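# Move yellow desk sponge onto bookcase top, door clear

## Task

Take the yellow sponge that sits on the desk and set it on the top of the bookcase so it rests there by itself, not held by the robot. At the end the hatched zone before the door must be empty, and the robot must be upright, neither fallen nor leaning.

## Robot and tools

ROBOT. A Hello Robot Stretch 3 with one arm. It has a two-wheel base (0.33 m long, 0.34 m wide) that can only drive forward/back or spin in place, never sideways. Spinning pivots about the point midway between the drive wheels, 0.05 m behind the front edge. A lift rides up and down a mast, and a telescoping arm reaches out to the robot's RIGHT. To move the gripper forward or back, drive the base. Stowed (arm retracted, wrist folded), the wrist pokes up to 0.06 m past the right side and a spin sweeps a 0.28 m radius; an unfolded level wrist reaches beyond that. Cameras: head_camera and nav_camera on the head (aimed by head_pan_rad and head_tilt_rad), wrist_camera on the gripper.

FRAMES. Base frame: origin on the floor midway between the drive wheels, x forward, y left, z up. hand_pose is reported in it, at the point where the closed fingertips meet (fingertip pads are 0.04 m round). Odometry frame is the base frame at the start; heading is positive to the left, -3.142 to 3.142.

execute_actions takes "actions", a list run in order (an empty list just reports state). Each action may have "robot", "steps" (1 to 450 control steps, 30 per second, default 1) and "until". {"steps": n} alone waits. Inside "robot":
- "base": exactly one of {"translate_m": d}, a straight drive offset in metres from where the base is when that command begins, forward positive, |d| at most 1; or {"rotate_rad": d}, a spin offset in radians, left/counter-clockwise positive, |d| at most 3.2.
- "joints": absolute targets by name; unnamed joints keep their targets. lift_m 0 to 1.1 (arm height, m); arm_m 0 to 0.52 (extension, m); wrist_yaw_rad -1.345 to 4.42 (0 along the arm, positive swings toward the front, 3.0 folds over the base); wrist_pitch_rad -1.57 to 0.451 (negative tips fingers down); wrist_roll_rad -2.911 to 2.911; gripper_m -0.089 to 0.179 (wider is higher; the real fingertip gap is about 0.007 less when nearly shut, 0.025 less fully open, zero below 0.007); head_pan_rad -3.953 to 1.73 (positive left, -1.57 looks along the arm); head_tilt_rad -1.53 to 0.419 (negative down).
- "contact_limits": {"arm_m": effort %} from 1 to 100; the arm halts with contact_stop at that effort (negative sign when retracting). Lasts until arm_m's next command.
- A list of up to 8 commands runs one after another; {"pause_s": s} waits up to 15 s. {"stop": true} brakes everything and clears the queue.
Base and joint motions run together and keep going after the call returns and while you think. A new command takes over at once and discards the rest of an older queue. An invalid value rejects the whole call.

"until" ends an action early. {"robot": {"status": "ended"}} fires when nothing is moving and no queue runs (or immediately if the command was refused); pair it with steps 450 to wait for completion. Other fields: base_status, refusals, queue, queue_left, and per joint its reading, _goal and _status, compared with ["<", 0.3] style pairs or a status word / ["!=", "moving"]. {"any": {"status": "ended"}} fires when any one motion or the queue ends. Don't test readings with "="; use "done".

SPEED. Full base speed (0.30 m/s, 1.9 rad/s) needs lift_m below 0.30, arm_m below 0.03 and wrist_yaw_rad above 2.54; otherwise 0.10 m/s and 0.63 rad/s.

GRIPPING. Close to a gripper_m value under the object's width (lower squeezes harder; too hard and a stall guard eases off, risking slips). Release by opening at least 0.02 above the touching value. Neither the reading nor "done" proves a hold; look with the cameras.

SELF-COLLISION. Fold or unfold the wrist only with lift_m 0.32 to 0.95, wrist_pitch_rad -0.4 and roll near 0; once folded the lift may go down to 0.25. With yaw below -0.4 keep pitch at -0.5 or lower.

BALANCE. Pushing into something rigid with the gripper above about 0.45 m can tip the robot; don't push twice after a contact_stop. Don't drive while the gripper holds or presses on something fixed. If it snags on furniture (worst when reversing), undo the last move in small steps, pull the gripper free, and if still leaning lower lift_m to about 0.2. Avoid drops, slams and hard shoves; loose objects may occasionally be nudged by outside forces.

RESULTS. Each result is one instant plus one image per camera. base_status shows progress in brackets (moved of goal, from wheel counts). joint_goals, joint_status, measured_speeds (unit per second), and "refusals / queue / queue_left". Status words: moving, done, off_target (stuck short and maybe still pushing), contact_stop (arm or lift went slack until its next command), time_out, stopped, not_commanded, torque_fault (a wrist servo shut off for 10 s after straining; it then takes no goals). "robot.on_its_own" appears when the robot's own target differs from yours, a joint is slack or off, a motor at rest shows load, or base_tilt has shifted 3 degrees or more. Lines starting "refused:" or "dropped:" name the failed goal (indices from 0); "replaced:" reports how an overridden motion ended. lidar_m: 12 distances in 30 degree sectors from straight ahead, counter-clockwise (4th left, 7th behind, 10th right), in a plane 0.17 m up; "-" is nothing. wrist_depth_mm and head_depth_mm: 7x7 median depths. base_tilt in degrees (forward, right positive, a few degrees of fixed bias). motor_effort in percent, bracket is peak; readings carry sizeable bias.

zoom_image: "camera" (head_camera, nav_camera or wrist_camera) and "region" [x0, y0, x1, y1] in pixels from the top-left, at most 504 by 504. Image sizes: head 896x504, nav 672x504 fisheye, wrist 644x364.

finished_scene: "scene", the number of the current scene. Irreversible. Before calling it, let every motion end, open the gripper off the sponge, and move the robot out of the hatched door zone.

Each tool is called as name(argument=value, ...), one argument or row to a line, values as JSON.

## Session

execute_actions(
  actions=[
    {"robot":{"joints":{"head_tilt_rad":-0.5}},"steps":450,"until":{"robot":{"status":"ended"}}},
  ],
)

Scene clock: 0.87 s.
robot.base_odometry: x=+0.000 y=+0.000 heading=+0.000 (m, m, rad; robot's odometry frame)
robot.turned_by_wheels: +0.000 (rad since the last result)
robot.turned_by_imu: +0.000 (rad since the last result)
robot.base_tilt: forward=+0.6 right=+1.2 (deg)
robot.lidar_m: 1.17 1.47 2.17 2.16 2.10 1.90 1.89 2.11 2.16 2.31 2.28 1.89
robot.head_depth_mm: 1530 1639 1798 1938 2048 1630 1356 / 1560 1685 1830 1975 2001 1638 1349 / 1592 1706 1868 1856 1467 1589 1346 / 1627 1752 1903 1845 1527 1582 1343 / 1663 1796 1960 1842 1640 1623 1345 / 1694 1839 2013 1831 1745 1628 1341 / 1738 1889 2060 2168 1740 1611 1336
robot.base_status: not_commanded
robot.joint_positions: lift_m=+0.396 arm_m=-0.002 wrist_yaw_rad=+2.950 wrist_pitch_rad=-0.534 wrist_roll_rad=+0.013 gripper_m=+0.037 head_pan_rad=+0.004 head_tilt_rad=-0.493
robot.joint_goals: lift_m=+0.396 arm_m=-0.002 wrist_yaw_rad=+2.950 wrist_pitch_rad=-0.534 wrist_roll_rad=+0.013 gripper_m=+0.037 head_pan_rad=+0.004 head_tilt_rad=-0.500
robot.joint_status: lift_m=not_commanded arm_m=not_commanded wrist_yaw_rad=not_commanded wrist_pitch_rad=not_commanded wrist_roll_rad=not_commanded gripper_m=not_commanded head_pan_rad=not_commanded head_tilt_rad=done
robot.measured_speeds: translate_m=+0.000 rotate_rad=+0.000 lift_m=+0.000 arm_m=+0.000 wrist_yaw_rad=+0.000 wrist_pitch_rad=+0.000 wrist_roll_rad=+0.000 head_pan_rad=+0.000 head_tilt_rad=+0.000
robot: refusals=0 queue=done queue_left=0
robot.motor_effort: left_wheel=+0(0) right_wheel=-1(0) lift_m=+21(21) arm_m=+1(1) wrist_yaw_rad=+0(0) wrist_pitch_rad=+7(7) wrist_roll_rad=+0(0) gripper_m=+1(0) head_pan_rad=+0(0) head_tilt_rad=-3(32) (%)
robot.hand_pose: x=+0.0184 y=+0.0616 z=+0.3832 quat_wxyz=(+0.252, +0.701, +0.119, +0.657) (m; robot's base frame)
robot.wrist_depth_mm: - - - - - - - / - - - - - - - / 962 - 981 981 - - - / 767 791 806 810 825 809 850 / 670 649 706 679 720 691 700 / 571 581 - 594 600 587 605 / 515 534 - 537 513 533 528
pictures: head_camera (sideways: a quarter turn clockwise sets it upright), nav_camera (sideways: a quarter turn counterclockwise sets it upright), wrist_camera
Images, in order (width x height): head_camera 896x504, nav_camera 672x504, wrist_camera 644x364.

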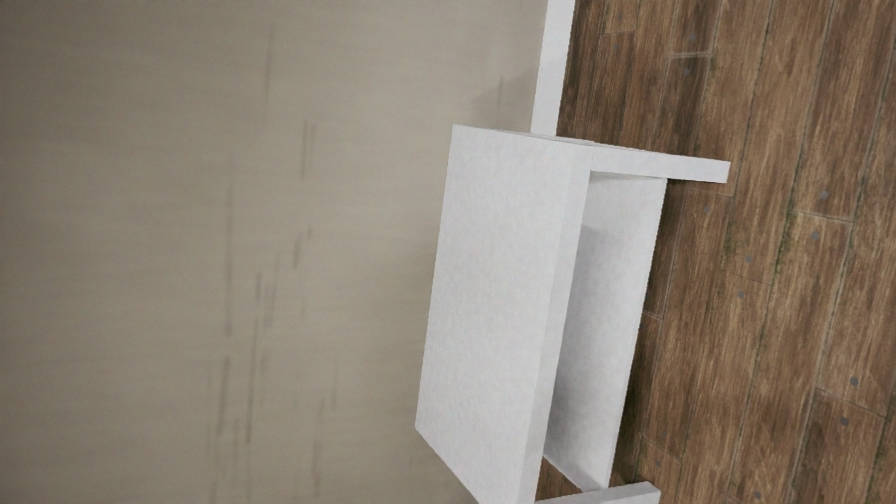

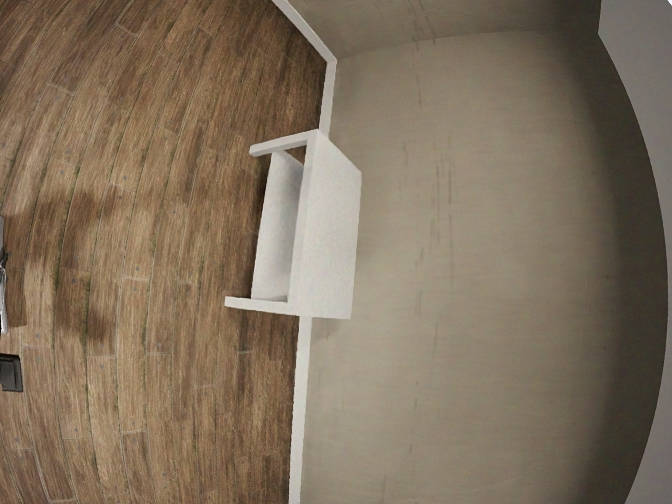

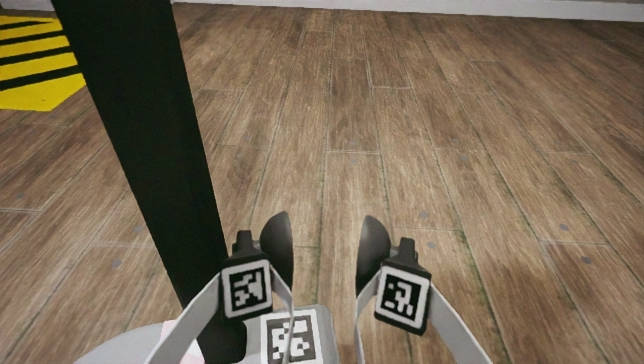

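execute_actions(
  actions=[
    {"robot":{"joints":{"head_pan_rad":1.73,"lift_m":0.29,"wrist_pitch_rad":-0.4}},"steps":450,"until":{"robot":{"status":"ended"}}},
  ],
)

execute_actions(
  actions=[
    {"robot":{"joints":{"head_pan_rad":0},"base":{"rotate_rad":-1.9}},"steps":450,"until":{"robot":{"status":"ended"}}},
  ],
)

Scene clock: 4.57 s.
robot.base_odometry: x=+0.000 y=+0.000 heading=+0.000 (m, m, rad; robot's odometry frame)
robot.turned_by_wheels: +0.000 (rad since the last result)
robot.turned_by_imu: +0.000 (rad since the last result)
robot.base_tilt: forward=+0.6 right=+1.0 (deg)
robot.lidar_m: 1.17 1.47 2.18 2.16 2.10 1.90 1.89 2.11 2.16 2.31 2.28 1.90
robot.head_depth_mm: 1785 1921 2055 2235 2078 1654 1356 / 1838 1975 2147 2338 2071 1630 1351 / 1907 2043 2237 2423 2055 1641 1352 / 1982 2140 2300 2498 2068 1615 1344 / 2061 2151 2275 2443 2058 1623 1340 / 2129 2269 2437 2578 2039 1625 1365 / 2198 2325 - - - - -
robot.base_status: not_commanded
robot.joint_positions: lift_m=+0.291 arm_m=-0.002 wrist_yaw_rad=+2.950 wrist_pitch_rad=-0.421 wrist_roll_rad=+0.013 gripper_m=+0.037 head_pan_rad=+1.723 head_tilt_rad=-0.493
robot.joint_goals: lift_m=+0.290 arm_m=-0.002 wrist_yaw_rad=+2.950 wrist_pitch_rad=-0.400 wrist_roll_rad=+0.013 gripper_m=+0.037 head_pan_rad=+1.730 head_tilt_rad=-0.500
robot.joint_status: lift_m=done arm_m=not_commanded wrist_yaw_rad=not_commanded wrist_pitch_rad=done wrist_roll_rad=not_commanded gripper_m=not_commanded head_pan_rad=done head_tilt_rad=done
robot.measured_speeds: translate_m=+0.000 rotate_rad=+0.000 lift_m=+0.000 arm_m=+0.000 wrist_yaw_rad=+0.000 wrist_pitch_rad=+0.000 wrist_roll_rad=+0.000 head_pan_rad=+0.000 head_tilt_rad=+0.000
robot: refusals=0 queue=done queue_left=0
robot.motor_effort: left_wheel=+1(0) right_wheel=+0(0) lift_m=+11(21) arm_m=+1(1) wrist_yaw_rad=+0(1) wrist_pitch_rad=+10(12) wrist_roll_rad=+0(0) gripper_m=+0(1) head_pan_rad=+3(34) head_tilt_rad=-3(3) (%)
robot.hand_pose: x=+0.0214 y=+0.0772 z=+0.3026 quat_wxyz=(+0.214, +0.707, +0.080, +0.670) (m; robot's base frame)
robot.wrist_depth_mm: - - - - - - - / - - - - - - - / 923 - 975 - - - - / 734 - 755 755 775 797 816 / 596 596 637 617 657 642 653 / 510 514 - 532 532 533 548 / 457 - - - 448 465 474
pictures: head_camera (sideways: a quarter turn clockwise sets it upright), nav_camera (sideways: a quarter turn counterclockwise sets it upright), wrist_camera
Images, in order (width x height): head_camera 896x504, nav_camera 672x504, wrist_camera 644x364.

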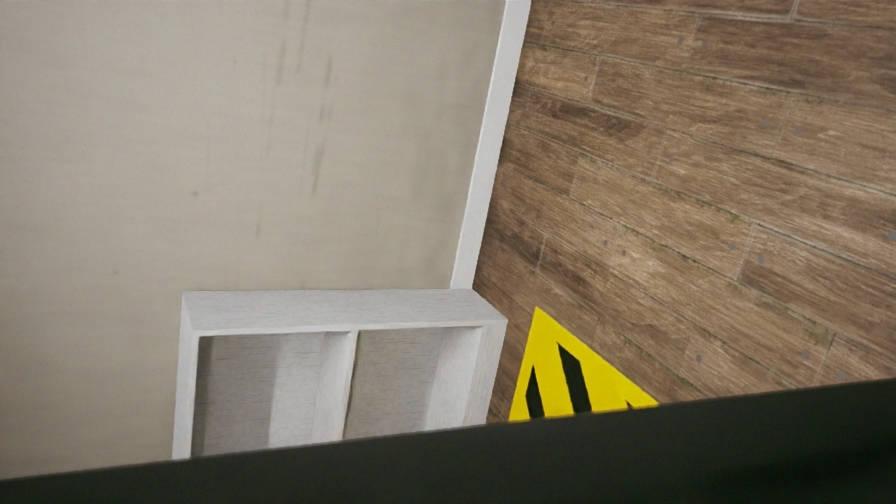

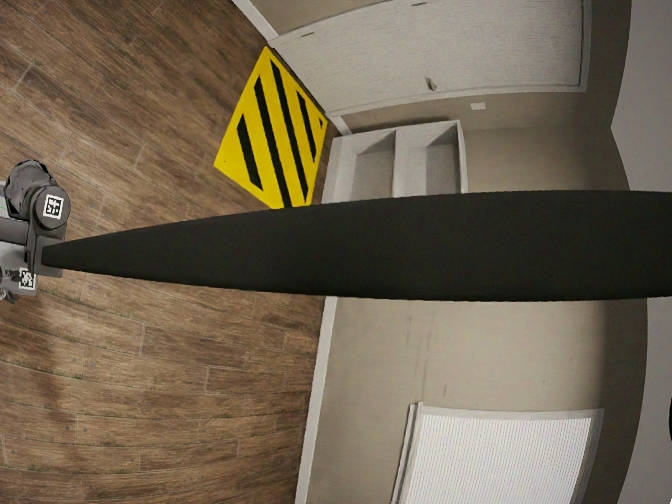

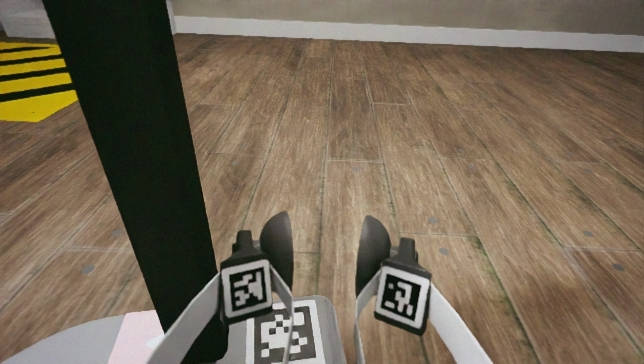

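Scene clock: 7.00 s.
robot.base_odometry: x=+0.000 y=+0.000 heading=-1.900 (m, m, rad; robot's odometry frame)
robot.turned_by_wheels: -1.900 (rad since the last result)
robot.turned_by_imu: -1.894 (rad since the last result)
robot.base_tilt: forward=+0.5 right=+1.0 (deg)
robot.lidar_m: 2.16 2.31 2.04 1.17 1.48 2.35 2.17 2.10 2.04 1.89 1.92 2.40
robot.head_depth_mm: 2272 2473 2704 2863 2075 1634 1357 / 2261 2453 2698 2851 2076 1632 1354 / 2243 2366 2661 2768 2070 1626 1343 / 2225 2339 2594 2548 2052 1628 1344 / 2206 2322 2593 2720 2061 1615 1344 / 2171 2298 2576 2726 2043 1613 1337 / 2149 2269 2519 2669 2043 1616 1340
robot.base_status: done (rotate_rad -1.8999 of -1.9000)
robot.joint_positions: lift_m=+0.291 arm_m=-0.002 wrist_yaw_rad=+2.950 wrist_pitch_rad=-0.421 wrist_roll_rad=+0.013 gripper_m=+0.037 head_pan_rad=+0.007 head_tilt_rad=-0.494
robot.joint_goals: lift_m=+0.290 arm_m=-0.002 wrist_yaw_rad=+2.950 wrist_pitch_rad=-0.400 wrist_roll_rad=+0.013 gripper_m=+0.037 head_pan_rad=+0.000 head_tilt_rad=-0.500
robot.joint_status: lift_m=done arm_m=not_commanded wrist_yaw_rad=not_commanded wrist_pitch_rad=done wrist_roll_rad=not_commanded gripper_m=not_commanded head_pan_rad=done head_tilt_rad=done
robot.measured_speeds: translate_m=+0.000 rotate_rad=+0.000 lift_m=+0.000 arm_m=+0.000 wrist_yaw_rad=+0.000 wrist_pitch_rad=+0.000 wrist_roll_rad=+0.000 head_pan_rad=+0.000 head_tilt_rad=+0.000
robot: refusals=0 queue=done queue_left=0
robot.motor_effort: left_wheel=+2(9) right_wheel=-3(8) lift_m=+11(10) arm_m=+1(1) wrist_yaw_rad=+1(0) wrist_pitch_rad=+10(10) wrist_roll_rad=+0(0) gripper_m=+1(1) head_pan_rad=-3(35) head_tilt_rad=-3(3) (%)
robot.hand_pose: x=+0.0214 y=+0.0772 z=+0.3026 quat_wxyz=(+0.214, +0.707, +0.080, +0.670) (m; robot's base frame)
robot.wrist_depth_mm: - - - - - - - / - - - - - - - / 934 - 965 - - - - / 731 - 752 767 769 782 801 / 597 608 646 620 656 641 666 / 506 510 - 535 536 532 547 / 453 - - - 445 464 458
pictures: head_camera (sideways: a quarter turn clockwise sets it upright), nav_camera (sideways: a quarter turn counterclockwise sets it upright), wrist_camera
Images, in order (width x height): head_camera 896x504, nav_camera 672x504, wrist_camera 644x364.

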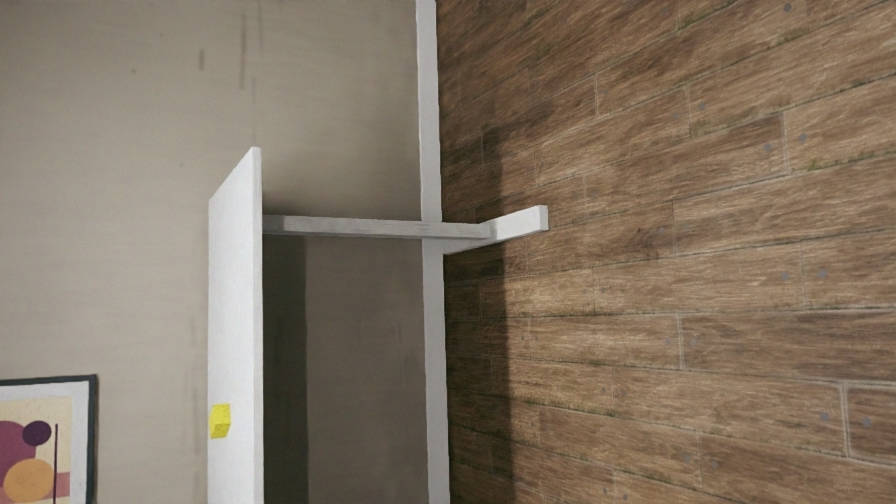

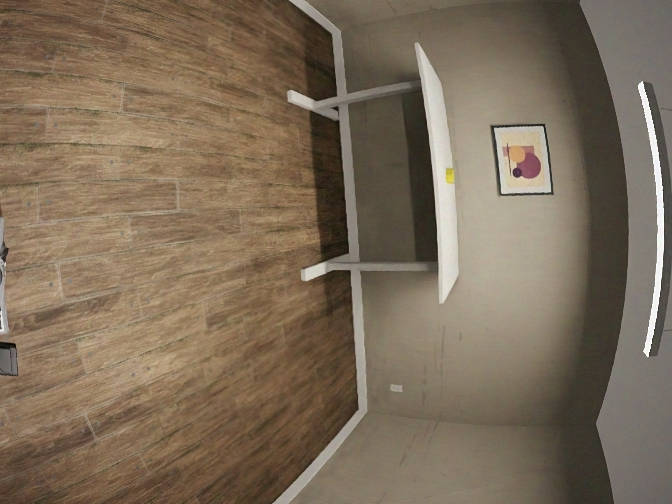

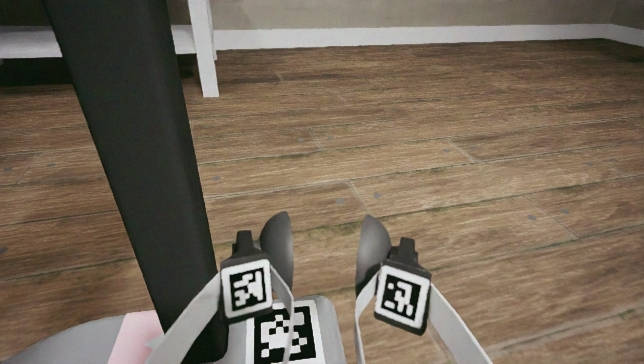

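execute_actions(
  actions=[
    {"robot":[{"base":{"rotate_rad":0.24}},{"base":{"translate_m":1.0}}],"steps":450,"until":{"robot":{"y":["<",-0.6]}}},
    {"robot":{"base":{"translate_m":0.78}},"steps":450,"until":{"robot":{"status":"ended"}}},
    {"robot":{"base":{"rotate_rad":1.57},"joints":{"lift_m":1.05,"head_pan_rad":-1.5,"head_tilt_rad":-0.6}},"steps":450,"until":{"robot":{"lift_m":[">",0.6]}}},
    {"robot":{"joints":{"wrist_yaw_rad":1.4}},"steps":450,"until":{"robot":{"lift_m":[">",1.0]}}},
    {"robot":[{"joints":{"wrist_yaw_rad":0,"gripper_m":0.17}},{"joints":{"arm_m":0.22}}],"steps":450,"until":{"robot":{"status":"ended"}}},
  ],
)

Scene clock: 28.77 s.
robot.base_odometry: x=-0.124 y=-1.386 heading=-0.090 (m, m, rad; robot's odometry frame)
robot.turned_by_wheels: +1.810 (rad since the last result)
robot.turned_by_imu: +1.814 (rad since the last result)
robot.base_tilt: forward=+0.7 right=+1.1 (deg)
robot.lidar_m: 1.73 1.86 1.73 3.46 2.63 2.08 2.05 1.58 0.89 1.23 1.05 1.76
robot.head_depth_mm: 967 - - 636 509 1511 1273 / 1010 - - 634 524 1496 1273 / 1027 1121 954 608 523 1496 1268 / 1048 1152 943 631 542 1503 1267 / 1073 1167 886 629 540 1502 1261 / 1090 1187 881 628 1666 1492 1257 / 1119 1212 878 625 1671 1484 1261
robot.base_status: done (rotate_rad +1.5699 of +1.5700)
robot.joint_positions: lift_m=+1.049 arm_m=+0.220 wrist_yaw_rad=+0.000 wrist_pitch_rad=-0.420 wrist_roll_rad=+0.013 gripper_m=+0.170 head_pan_rad=-1.493 head_tilt_rad=-0.593
robot.joint_goals: lift_m=+1.050 arm_m=+0.220 wrist_yaw_rad=+0.000 wrist_pitch_rad=-0.400 wrist_roll_rad=+0.013 gripper_m=+0.170 head_pan_rad=-1.500 head_tilt_rad=-0.600
robot.joint_status: lift_m=done arm_m=done wrist_yaw_rad=done wrist_pitch_rad=done wrist_roll_rad=not_commanded gripper_m=done head_pan_rad=done head_tilt_rad=done
robot.measured_speeds: translate_m=+0.000 rotate_rad=+0.000 lift_m=+0.000 arm_m=+0.000 wrist_yaw_rad=+0.000 wrist_pitch_rad=+0.000 wrist_roll_rad=+0.000 head_pan_rad=+0.000 head_tilt_rad=+0.000
robot: refusals=0 queue=done queue_left=0
robot.motor_effort: left_wheel=-1(6) right_wheel=+2(10) lift_m=+29(29) arm_m=+6(8) wrist_yaw_rad=+0(3) wrist_pitch_rad=+9(10) wrist_roll_rad=+0(0) gripper_m=+1(83) head_pan_rad=-2(36) head_tilt_rad=-3(19) (%)
robot.hand_pose: x=-0.0214 y=-0.5889 z=+1.0618 quat_wxyz=(+0.687, +0.147, -0.696, -0.148) (m; robot's base frame)
robot.wrist_depth_mm: 794 776 730 693 664 649 635 / 686 729 744 736 720 721 697 / 521 515 540 543 555 559 579 / 398 401 389 385 427 438 441 / 323 340 334 335 342 353 355 / - 280 284 287 287 291 302 / 233 243 246 248 251 247 -
pictures: head_camera (sideways: a quarter turn clockwise sets it upright), nav_camera (sideways: a quarter turn counterclockwise sets it upright), wrist_camera
Images, in order (width x height): head_camera 896x504, nav_camera 672x504, wrist_camera 644x364.

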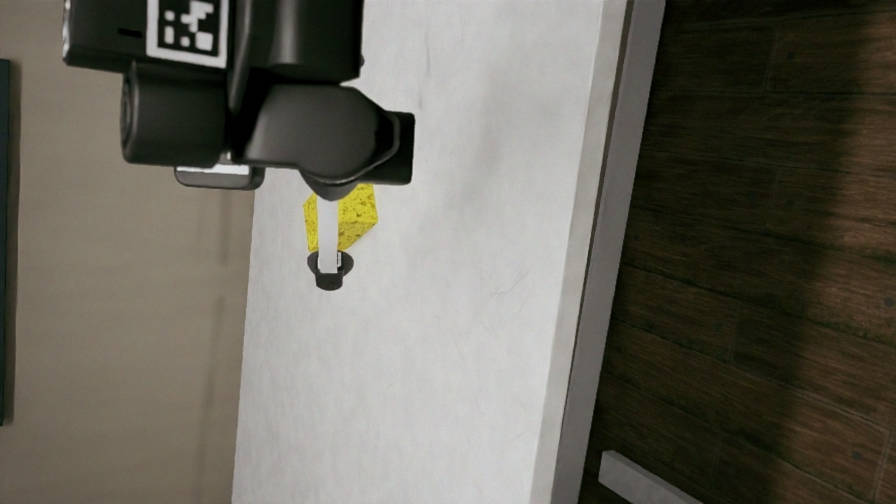

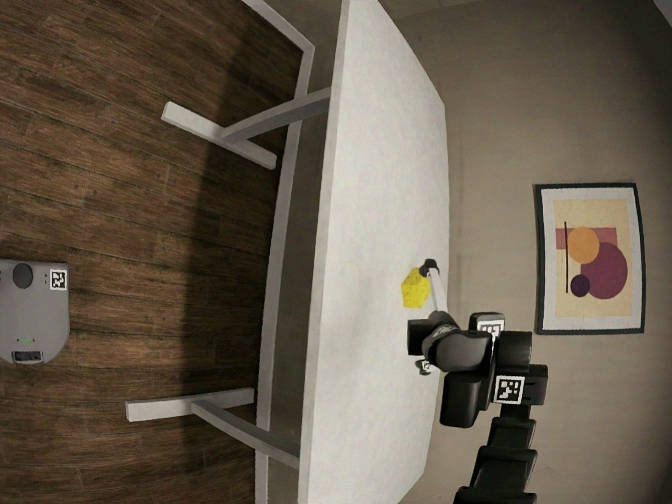

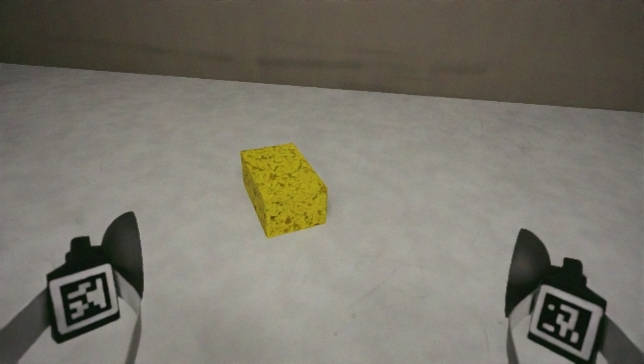

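execute_actions(
  actions=[
    {"robot":[{"base":{"translate_m":-0.047},"joints":{"arm_m":0.44,"wrist_yaw_rad":0.45}},{"joints":{"lift_m":0.965}}],"steps":450,"until":{"robot":{"status":"ended"}}},
  ],
)

Scene clock: 34.30 s.
robot.base_odometry: x=-0.171 y=-1.382 heading=-0.090 (m, m, rad; robot's odometry frame)
robot.turned_by_wheels: +0.000 (rad since the last result)
robot.turned_by_imu: +0.000 (rad since the last result)
robot.base_tilt: forward=+0.6 right=+1.2 (deg)
robot.lidar_m: 1.78 1.91 1.77 3.44 2.57 2.03 2.00 1.57 0.86 1.22 1.09 1.80
robot.head_depth_mm: 982 1056 808 638 508 1509 1271 / 1003 1069 804 633 508 1507 1267 / 1024 1103 - 633 524 1498 1267 / 1043 1143 779 630 540 1491 1263 / 1066 1161 914 629 539 1490 1266 / 1089 1180 882 626 1661 1485 1260 / 1110 1209 878 625 1672 1492 1259
robot.base_status: done (translate_m -0.0470 of -0.0470)
robot.joint_positions: lift_m=+0.966 arm_m=+0.440 wrist_yaw_rad=+0.449 wrist_pitch_rad=-0.419 wrist_roll_rad=+0.013 gripper_m=+0.170 head_pan_rad=-1.493 head_tilt_rad=-0.593
robot.joint_goals: lift_m=+0.965 arm_m=+0.440 wrist_yaw_rad=+0.450 wrist_pitch_rad=-0.400 wrist_roll_rad=+0.013 gripper_m=+0.170 head_pan_rad=-1.500 head_tilt_rad=-0.600
robot.joint_status: lift_m=done arm_m=done wrist_yaw_rad=done wrist_pitch_rad=done wrist_roll_rad=not_commanded gripper_m=done head_pan_rad=done head_tilt_rad=done
robot.measured_speeds: translate_m=+0.000 rotate_rad=+0.000 lift_m=+0.000 arm_m=+0.000 wrist_yaw_rad=+0.000 wrist_pitch_rad=+0.000 wrist_roll_rad=+0.000 head_pan_rad=+0.000 head_tilt_rad=+0.000
robot: refusals=0 queue=done queue_left=0
robot.motor_effort: left_wheel=-2(5) right_wheel=+2(4) lift_m=+11(30) arm_m=+6(5) wrist_yaw_rad=+1(2) wrist_pitch_rad=+9(9) wrist_roll_rad=+0(0) gripper_m=+1(1) head_pan_rad=-3(2) head_tilt_rad=-3(3) (%)
robot.hand_pose: x=+0.0759 y=-0.7867 z=+0.9778 quat_wxyz=(+0.703, +0.298, -0.646, +0.008) (m; robot's base frame)
robot.wrist_depth_mm: - 736 693 613 527 457 401 / 448 452 467 484 505 474 430 / 320 325 335 340 349 356 367 / 251 255 259 181 268 271 277 / 207 213 204 147 211 225 222 / - 177 131 124 177 185 191 / 148 152 110 108 150 155 -
pictures: head_camera (sideways: a quarter turn clockwise sets it upright), nav_camera (sideways: a quarter turn counterclockwise sets it upright), wrist_camera
Images, in order (width x height): head_camera 896x504, nav_camera 672x504, wrist_camera 644x364.

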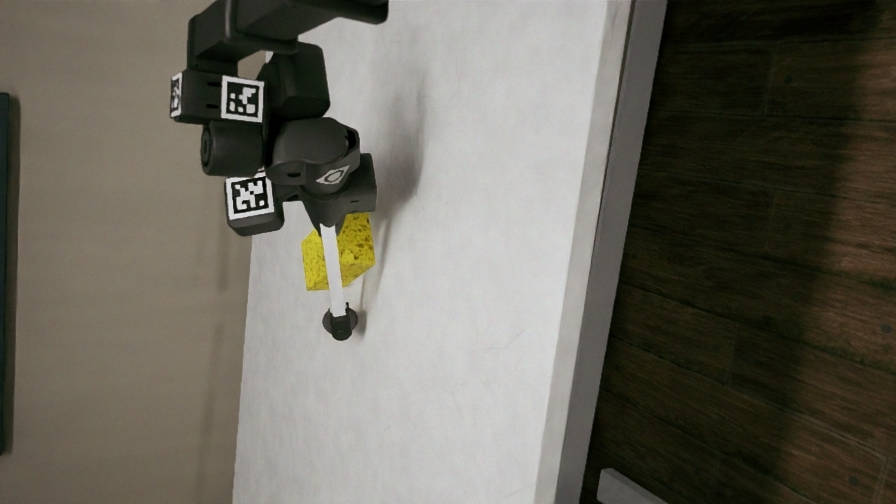

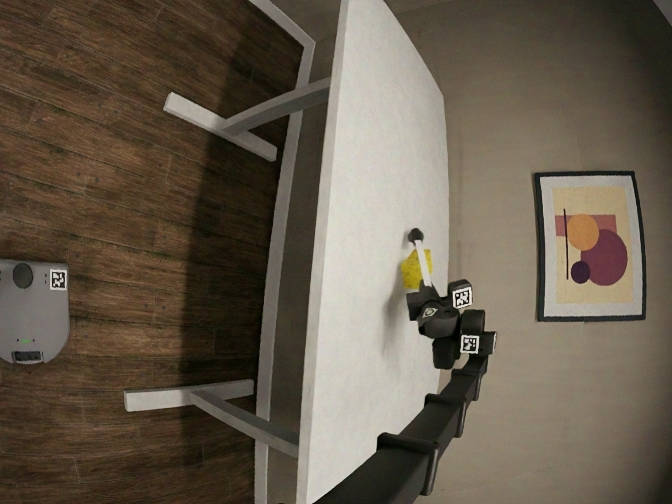

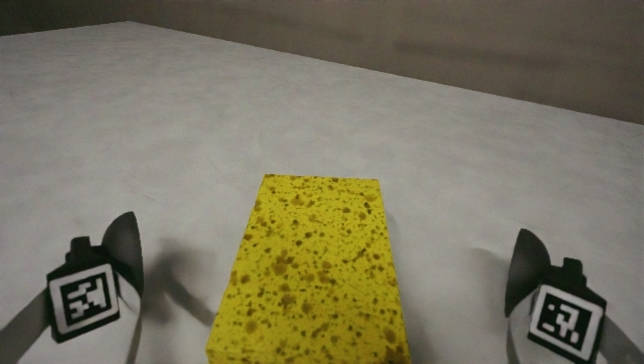

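execute_actions(
  actions=[
    {"robot":[{"joints":{"lift_m":0.957,"arm_m":0.428}},{"joints":{"gripper_m":0.01}},{"joints":{"lift_m":1.0}},{"joints":{"arm_m":0,"wrist_yaw_rad":1.5}}],"steps":450,"until":{"robot":{"status":"ended"}}},
    {"robot":{"joints":{"lift_m":0.29},"base":{"rotate_rad":1.64}},"steps":30},
    {"robot":{"joints":{"wrist_yaw_rad":2.6}},"steps":200,"until":{"robot":{"base_status":"done"}}},
  ],
)

execute_actions(
  actions=[
    {"robot":{"base":{"translate_m":1}},"steps":300,"until":{"robot":{"y":[">",-0.7]}}},
    {"robot":{"base":{"translate_m":1}},"steps":300,"until":{"robot":{"y":[">",-0.05]}}},
    {"robot":{"base":{"translate_m":1}},"steps":300,"until":{"robot":{"y":[">",0.6]}}},
    {"robot":{"base":{"translate_m":0.96}},"steps":450,"until":{"robot":{"status":"ended"}}},
    {"robot":{"base":{"rotate_rad":2.32},"joints":{"lift_m":1.1,"head_pan_rad":-1.4}},"steps":300,"until":{"robot":{"lift_m":[">",0.6]}}},
    {"robot":{"joints":{"wrist_yaw_rad":0}},"steps":450,"until":{"robot":{"status":"ended"}}},
  ],
)

Scene clock: 50.23 s.
robot.base_odometry: x=-0.171 y=-1.382 heading=+1.550 (m, m, rad; robot's odometry frame)
robot.turned_by_wheels: +1.640 (rad since the last result)
robot.turned_by_imu: +1.640 (rad since the last result)
robot.base_tilt: forward=+0.5 right=+1.1 (deg)
robot.lidar_m: 3.44 2.44 2.01 2.00 1.49 0.86 1.22 1.08 1.78 1.77 1.76 2.50
robot.head_depth_mm: 1448 1572 1743 1930 1858 1510 1278 / 1487 1632 1785 1985 1844 1496 1272 / 1517 1666 1840 2063 1851 1508 1263 / 1570 1713 1900 2108 1834 1488 1266 / 1604 1777 1955 2171 1829 1489 1269 / 1654 1827 2024 2218 1812 1488 1263 / 1698 1884 2102 2266 1821 1487 1260
robot.base_status: done (rotate_rad +1.6399 of +1.6400)
robot.joint_positions: lift_m=+0.641 arm_m=+0.000 wrist_yaw_rad=+2.598 wrist_pitch_rad=-0.418 wrist_roll_rad=+0.013 gripper_m=+0.042 head_pan_rad=-1.493 head_tilt_rad=-0.593
robot.joint_goals: lift_m=+0.290 arm_m=+0.000 wrist_yaw_rad=+2.600 wrist_pitch_rad=-0.400 wrist_roll_rad=+0.013 gripper_m=+0.040 head_pan_rad=-1.500 head_tilt_rad=-0.600
robot.joint_status: lift_m=moving arm_m=done wrist_yaw_rad=moving wrist_pitch_rad=done wrist_roll_rad=not_commanded gripper_m=done head_pan_rad=done head_tilt_rad=done
robot.measured_speeds: translate_m=+0.000 rotate_rad=+0.000 lift_m=-0.110 arm_m=+0.000 wrist_yaw_rad=+0.000 wrist_pitch_rad=+0.000 wrist_roll_rad=+0.000 head_pan_rad=+0.000 head_tilt_rad=+0.000
robot: refusals=0 queue=running queue_left=0
robot.on_its_own: gripper_m is held at +0.040, not at your +0.010, by its stall guard, which is not easing now
robot.motor_effort: left_wheel=-2(5) right_wheel=+4(8) lift_m=+12(31) arm_m=-3(4) wrist_yaw_rad=+2(4) wrist_pitch_rad=+8(9) wrist_roll_rad=+0(0) gripper_m=-20(100) head_pan_rad=-3(2) head_tilt_rad=-4(4) (%)
robot.hand_pose: x=+0.0947 y=+0.0469 z=+0.6541 quat_wxyz=(+0.327, +0.710, -0.046, +0.622) (m; robot's base frame)
robot.wrist_depth_mm: - - - - - - - / - - - - - - - / - - - - - - - / - - - 174 - - - / - - - 140 154 - - / 923 947 116 117 118 980 1000 / 843 802 121 113 115 818 856
pictures: head_camera (sideways: a quarter turn clockwise sets it upright), nav_camera (sideways: a quarter turn counterclockwise sets it upright), wrist_camera
Images, in order (width x height): head_camera 896x504, nav_camera 672x504, wrist_camera 644x364.

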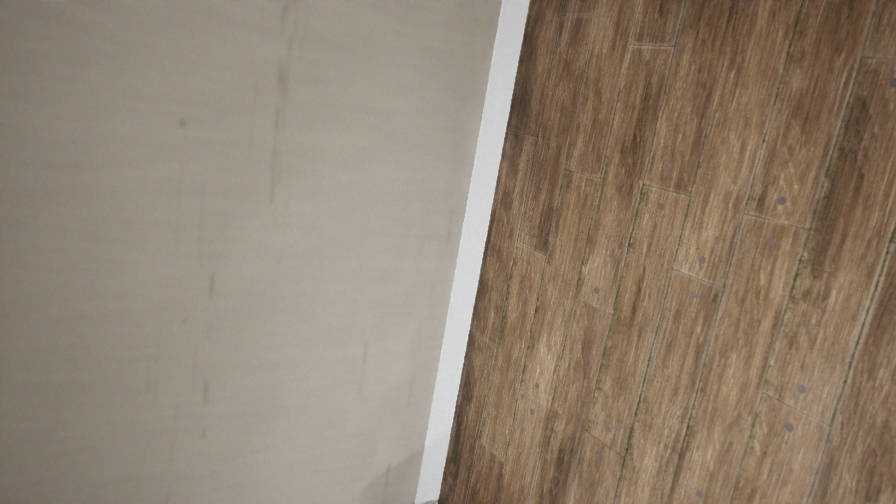

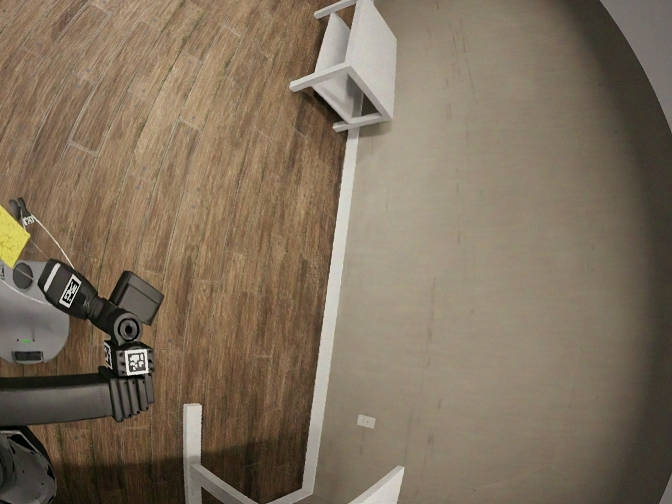

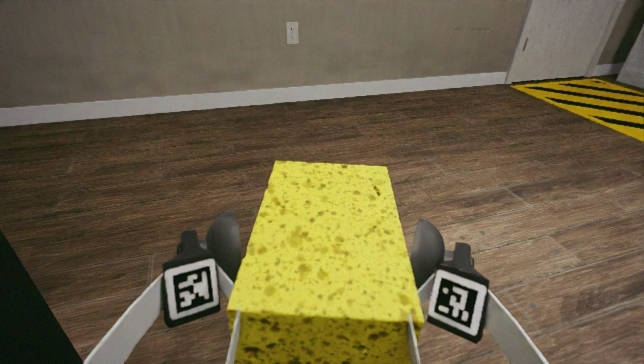

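Scene clock: 72.03 s.
robot.base_odometry: x=-0.109 y=+1.568 heading=-2.414 (m, m, rad; robot's odometry frame)
robot.turned_by_wheels: +2.320 (rad since the last result)
robot.turned_by_imu: +2.330 (rad since the last result)
robot.base_tilt: forward=+0.6 right=+1.1 (deg)
robot.lidar_m: 1.88 3.67 3.75 1.74 1.73 1.07 0.71 0.66 0.67 0.63 1.34 1.46
robot.head_depth_mm: 833 - - - - - 1195 / 931 971 376 - - 1026 1205 / 1076 1040 740 1190 924 969 1152 / 1292 1029 1415 1307 1119 1389 1238 / 1311 1275 1404 1424 1693 1463 1260 / 1256 1337 1469 1661 1765 1492 1259 / 1208 1303 1426 1567 1711 1483 1259
robot.base_status: done (rotate_rad +2.3199 of +2.3200)
robot.joint_positions: lift_m=+1.099 arm_m=+0.000 wrist_yaw_rad=+0.001 wrist_pitch_rad=-0.419 wrist_roll_rad=+0.013 gripper_m=+0.045 head_pan_rad=-1.407 head_tilt_rad=-0.593
robot.joint_goals: lift_m=+1.100 arm_m=+0.000 wrist_yaw_rad=+0.000 wrist_pitch_rad=-0.400 wrist_roll_rad=+0.013 gripper_m=+0.044 head_pan_rad=-1.400 head_tilt_rad=-0.600
robot.joint_status: lift_m=done arm_m=done wrist_yaw_rad=done wrist_pitch_rad=done wrist_roll_rad=not_commanded gripper_m=done head_pan_rad=done head_tilt_rad=done
robot.measured_speeds: translate_m=+0.000 rotate_rad=+0.000 lift_m=+0.000 arm_m=+0.000 wrist_yaw_rad=+0.000 wrist_pitch_rad=+0.000 wrist_roll_rad=+0.000 head_pan_rad=+0.000 head_tilt_rad=+0.000
robot: refusals=0 queue=done queue_left=0
robot.on_its_own: gripper_m is held at +0.044, not at your +0.010, by its stall guard, which is not easing now
robot.motor_effort: left_wheel=-2(6) right_wheel=+2(10) lift_m=+30(30) arm_m=-3(3) wrist_yaw_rad=-1(4) wrist_pitch_rad=+9(9) wrist_roll_rad=+0(0) gripper_m=-19(19) head_pan_rad=+3(9) head_tilt_rad=-3(4) (%)
robot.hand_pose: x=-0.0212 y=-0.3695 z=+1.1119 quat_wxyz=(+0.687, +0.147, -0.696, -0.148) (m; robot's base frame)
robot.wrist_depth_mm: 941 - 988 792 595 470 384 / 971 - 649 570 566 492 400 / - - - 450 527 511 419 / - - - 175 611 529 428 / - - 933 141 154 562 448 / - - 116 117 118 556 469 / - - 121 113 115 588 486
pictures: head_camera (sideways: a quarter turn clockwise sets it upright), nav_camera (sideways: a quarter turn counterclockwise sets it upright), wrist_camera
Images, in order (width x height): head_camera 896x504, nav_camera 672x504, wrist_camera 644x364.

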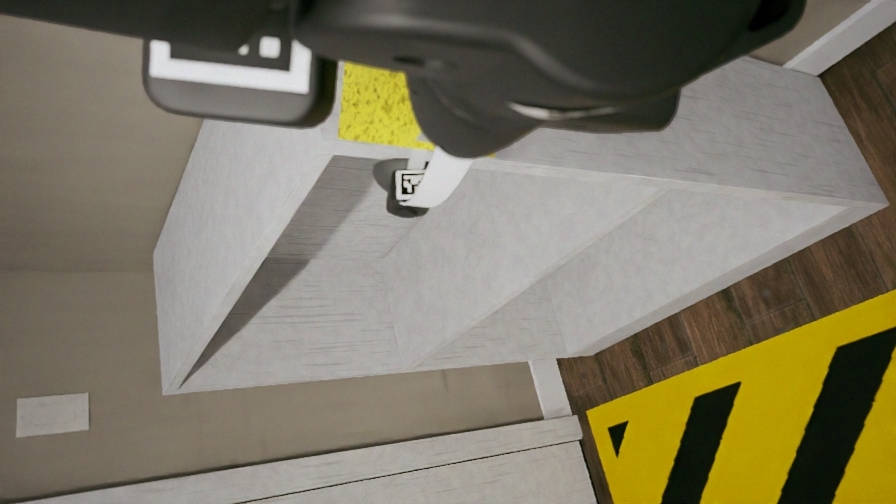

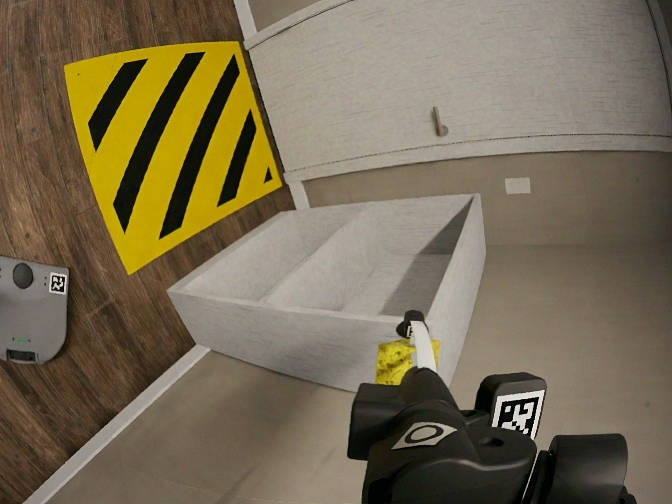

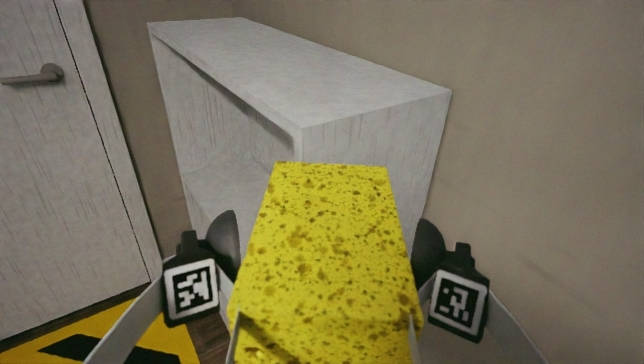

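execute_actions(
  actions=[
    {"robot":[{"joints":{"arm_m":0.45,"wrist_yaw_rad":0.15}},{"joints":{"lift_m":1.075}}],"steps":450,"until":{"robot":{"status":"ended"}}},
  ],
)

Scene clock: 79.13 s.
robot.base_odometry: x=-0.109 y=+1.568 heading=-2.414 (m, m, rad; robot's odometry frame)
robot.turned_by_wheels: +0.000 (rad since the last result)
robot.turned_by_imu: +0.000 (rad since the last result)
robot.base_tilt: forward=+0.7 right=+1.0 (deg)
robot.lidar_m: 1.88 3.67 3.73 1.74 1.72 1.06 0.71 0.66 0.67 0.63 1.34 1.47
robot.head_depth_mm: - 837 691 768 911 1067 1190 / 931 - 649 713 833 998 1209 / 1078 1043 740 1210 926 967 1147 / 1277 1027 1415 1301 1121 1387 1238 / 1314 1271 1406 1414 1685 1468 1259 / 1262 1343 1468 1670 1768 1493 1257 / 1204 1304 1424 1566 1716 1488 1252
robot.base_status: done (rotate_rad +2.3199 of +2.3200)
robot.joint_positions: lift_m=+1.076 arm_m=+0.450 wrist_yaw_rad=+0.150 wrist_pitch_rad=-0.419 wrist_roll_rad=+0.013 gripper_m=+0.045 head_pan_rad=-1.407 head_tilt_rad=-0.593
robot.joint_goals: lift_m=+1.075 arm_m=+0.450 wrist_yaw_rad=+0.150 wrist_pitch_rad=-0.400 wrist_roll_rad=+0.013 gripper_m=+0.044 head_pan_rad=-1.400 head_tilt_rad=-0.600
robot.joint_status: lift_m=done arm_m=done wrist_yaw_rad=done wrist_pitch_rad=done wrist_roll_rad=not_commanded gripper_m=done head_pan_rad=done head_tilt_rad=done
robot.measured_speeds: translate_m=+0.000 rotate_rad=+0.000 lift_m=+0.000 arm_m=+0.000 wrist_yaw_rad=+0.000 wrist_pitch_rad=+0.000 wrist_roll_rad=+0.000 head_pan_rad=+0.000 head_tilt_rad=+0.000
robot: refusals=0 queue=done queue_left=0
robot.on_its_own: gripper_m is held at +0.044, not at your +0.010, by its stall guard, which is not easing now
robot.motor_effort: left_wheel=-2(2) right_wheel=+3(3) lift_m=+11(31) arm_m=+6(3) wrist_yaw_rad=+1(4) wrist_pitch_rad=+9(9) wrist_roll_rad=+0(0) gripper_m=-19(18) head_pan_rad=+3(3) head_tilt_rad=-4(3) (%)
robot.hand_pose: x=+0.0119 y=-0.8164 z=+1.0879 quat_wxyz=(+0.696, +0.198, -0.683, -0.097) (m; robot's base frame)
robot.wrist_depth_mm: 684 737 777 503 339 253 202 / 715 451 468 467 355 259 207 / 752 327 330 340 336 269 212 / 803 257 256 175 267 264 218 / 851 207 204 141 154 221 218 / 923 175 116 117 118 186 186 / 965 153 121 113 115 156 161
pictures: head_camera (sideways: a quarter turn clockwise sets it upright), nav_camera (sideways: a quarter turn counterclockwise sets it upright), wrist_camera
Images, in order (width x height): head_camera 896x504, nav_camera 672x504, wrist_camera 644x364.

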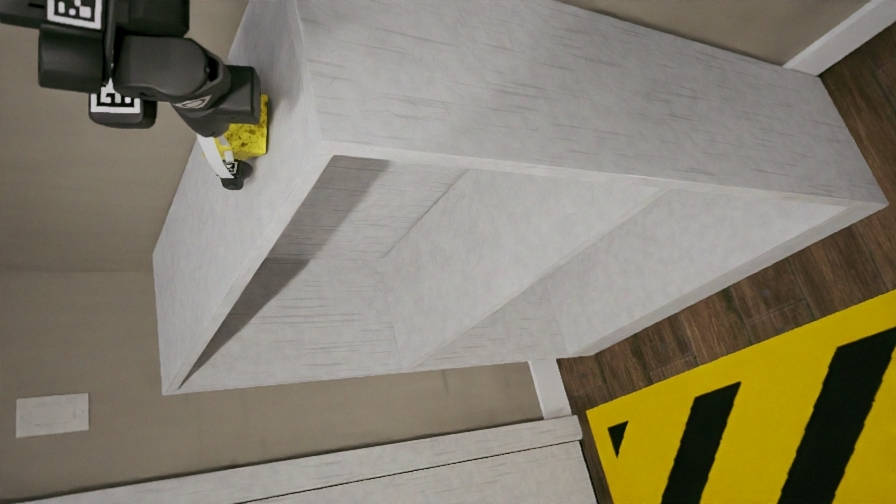

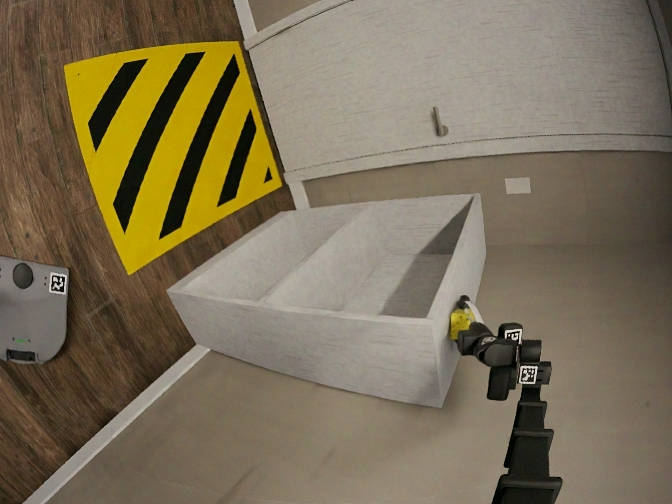

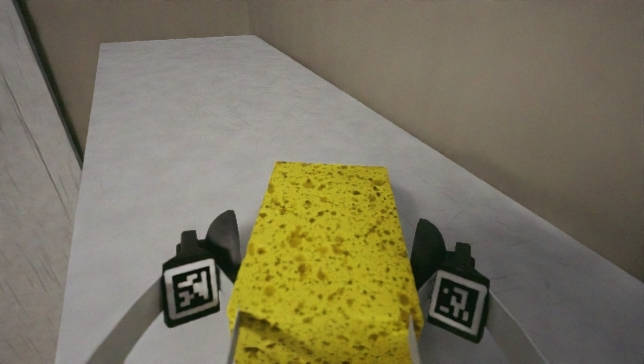

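execute_actions(
  actions=[
    {"robot":[{"joints":{"lift_m":1.068}},{"joints":{"gripper_m":0.14}},{"joints":{"lift_m":1.1,"arm_m":0.3}},{"joints":{"wrist_yaw_rad":-0.2}}],"steps":450,"until":{"robot":{"status":"ended"}}},
  ],
)

Scene clock: 86.03 s.
robot.base_odometry: x=-0.109 y=+1.568 heading=-2.414 (m, m, rad; robot's odometry frame)
robot.turned_by_wheels: +0.000 (rad since the last result)
robot.turned_by_imu: +0.000 (rad since the last result)
robot.base_tilt: forward=+0.7 right=+1.1 (deg)
robot.lidar_m: 1.88 3.67 3.77 1.74 1.72 1.06 0.71 0.66 0.67 0.63 1.34 1.47
robot.head_depth_mm: - - 685 768 911 1069 1188 / 936 994 649 713 832 999 1211 / 1073 1039 738 1211 925 971 1147 / 1286 1031 1416 1309 1124 1384 1242 / 1314 1272 1392 1427 1683 1470 1264 / 1250 1340 1474 1664 1771 1491 1249 / 1206 1304 1431 1573 1710 1484 1257
robot.base_status: done (rotate_rad +2.3199 of +2.3200)
robot.joint_positions: lift_m=+1.100 arm_m=+0.300 wrist_yaw_rad=-0.198 wrist_pitch_rad=-0.416 wrist_roll_rad=+0.013 gripper_m=+0.140 head_pan_rad=-1.407 head_tilt_rad=-0.593
robot.joint_goals: lift_m=+1.100 arm_m=+0.300 wrist_yaw_rad=-0.200 wrist_pitch_rad=-0.400 wrist_roll_rad=+0.013 gripper_m=+0.140 head_pan_rad=-1.400 head_tilt_rad=-0.600
robot.joint_status: lift_m=done arm_m=done wrist_yaw_rad=done wrist_pitch_rad=done wrist_roll_rad=not_commanded gripper_m=done head_pan_rad=done head_tilt_rad=done
robot.measured_speeds: translate_m=+0.000 rotate_rad=+0.000 lift_m=+0.000 arm_m=+0.000 wrist_yaw_rad=+0.000 wrist_pitch_rad=+0.000 wrist_roll_rad=+0.000 head_pan_rad=+0.000 head_tilt_rad=+0.000
robot: refusals=0 queue=done queue_left=0
robot.motor_effort: left_wheel=-2(2) right_wheel=+2(2) lift_m=+29(29) arm_m=-3(2) wrist_yaw_rad=-2(1) wrist_pitch_rad=+8(9) wrist_roll_rad=+0(0) gripper_m=+1(84) head_pan_rad=+3(3) head_tilt_rad=-3(3) (%)
robot.hand_pose: x=-0.0658 y=-0.6654 z=+1.1125 quat_wxyz=(+0.669, +0.076, -0.707, -0.215) (m; robot's base frame)
robot.wrist_depth_mm: 788 718 511 385 314 260 225 / 532 544 511 411 330 273 234 / 376 366 355 399 355 291 244 / 294 287 255 311 318 308 256 / 262 251 249 253 289 317 268 / 967 - 210 221 362 - 283 / - 179 183 237 427 390 290
pictures: head_camera (sideways: a quarter turn clockwise sets it upright), nav_camera (sideways: a quarter turn counterclockwise sets it upright), wrist_camera
Images, in order (width x height): head_camera 896x504, nav_camera 672x504, wrist_camera 644x364.

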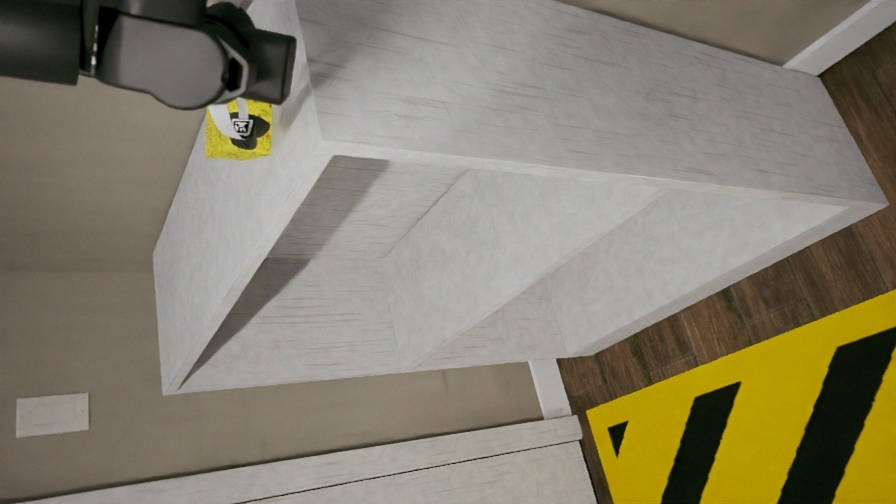

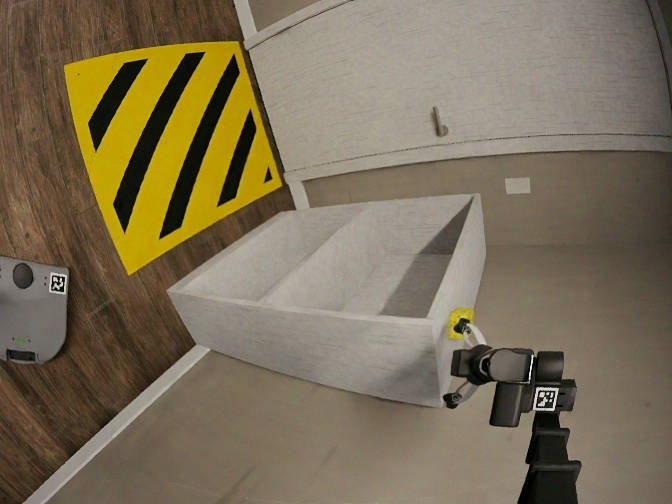

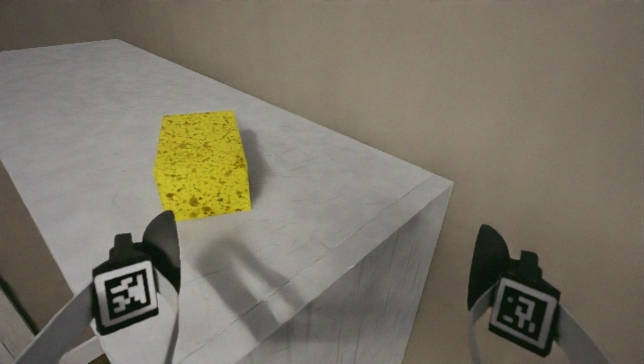

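finished_scene(
  scene=2,
)

The scene is finished: the task was done.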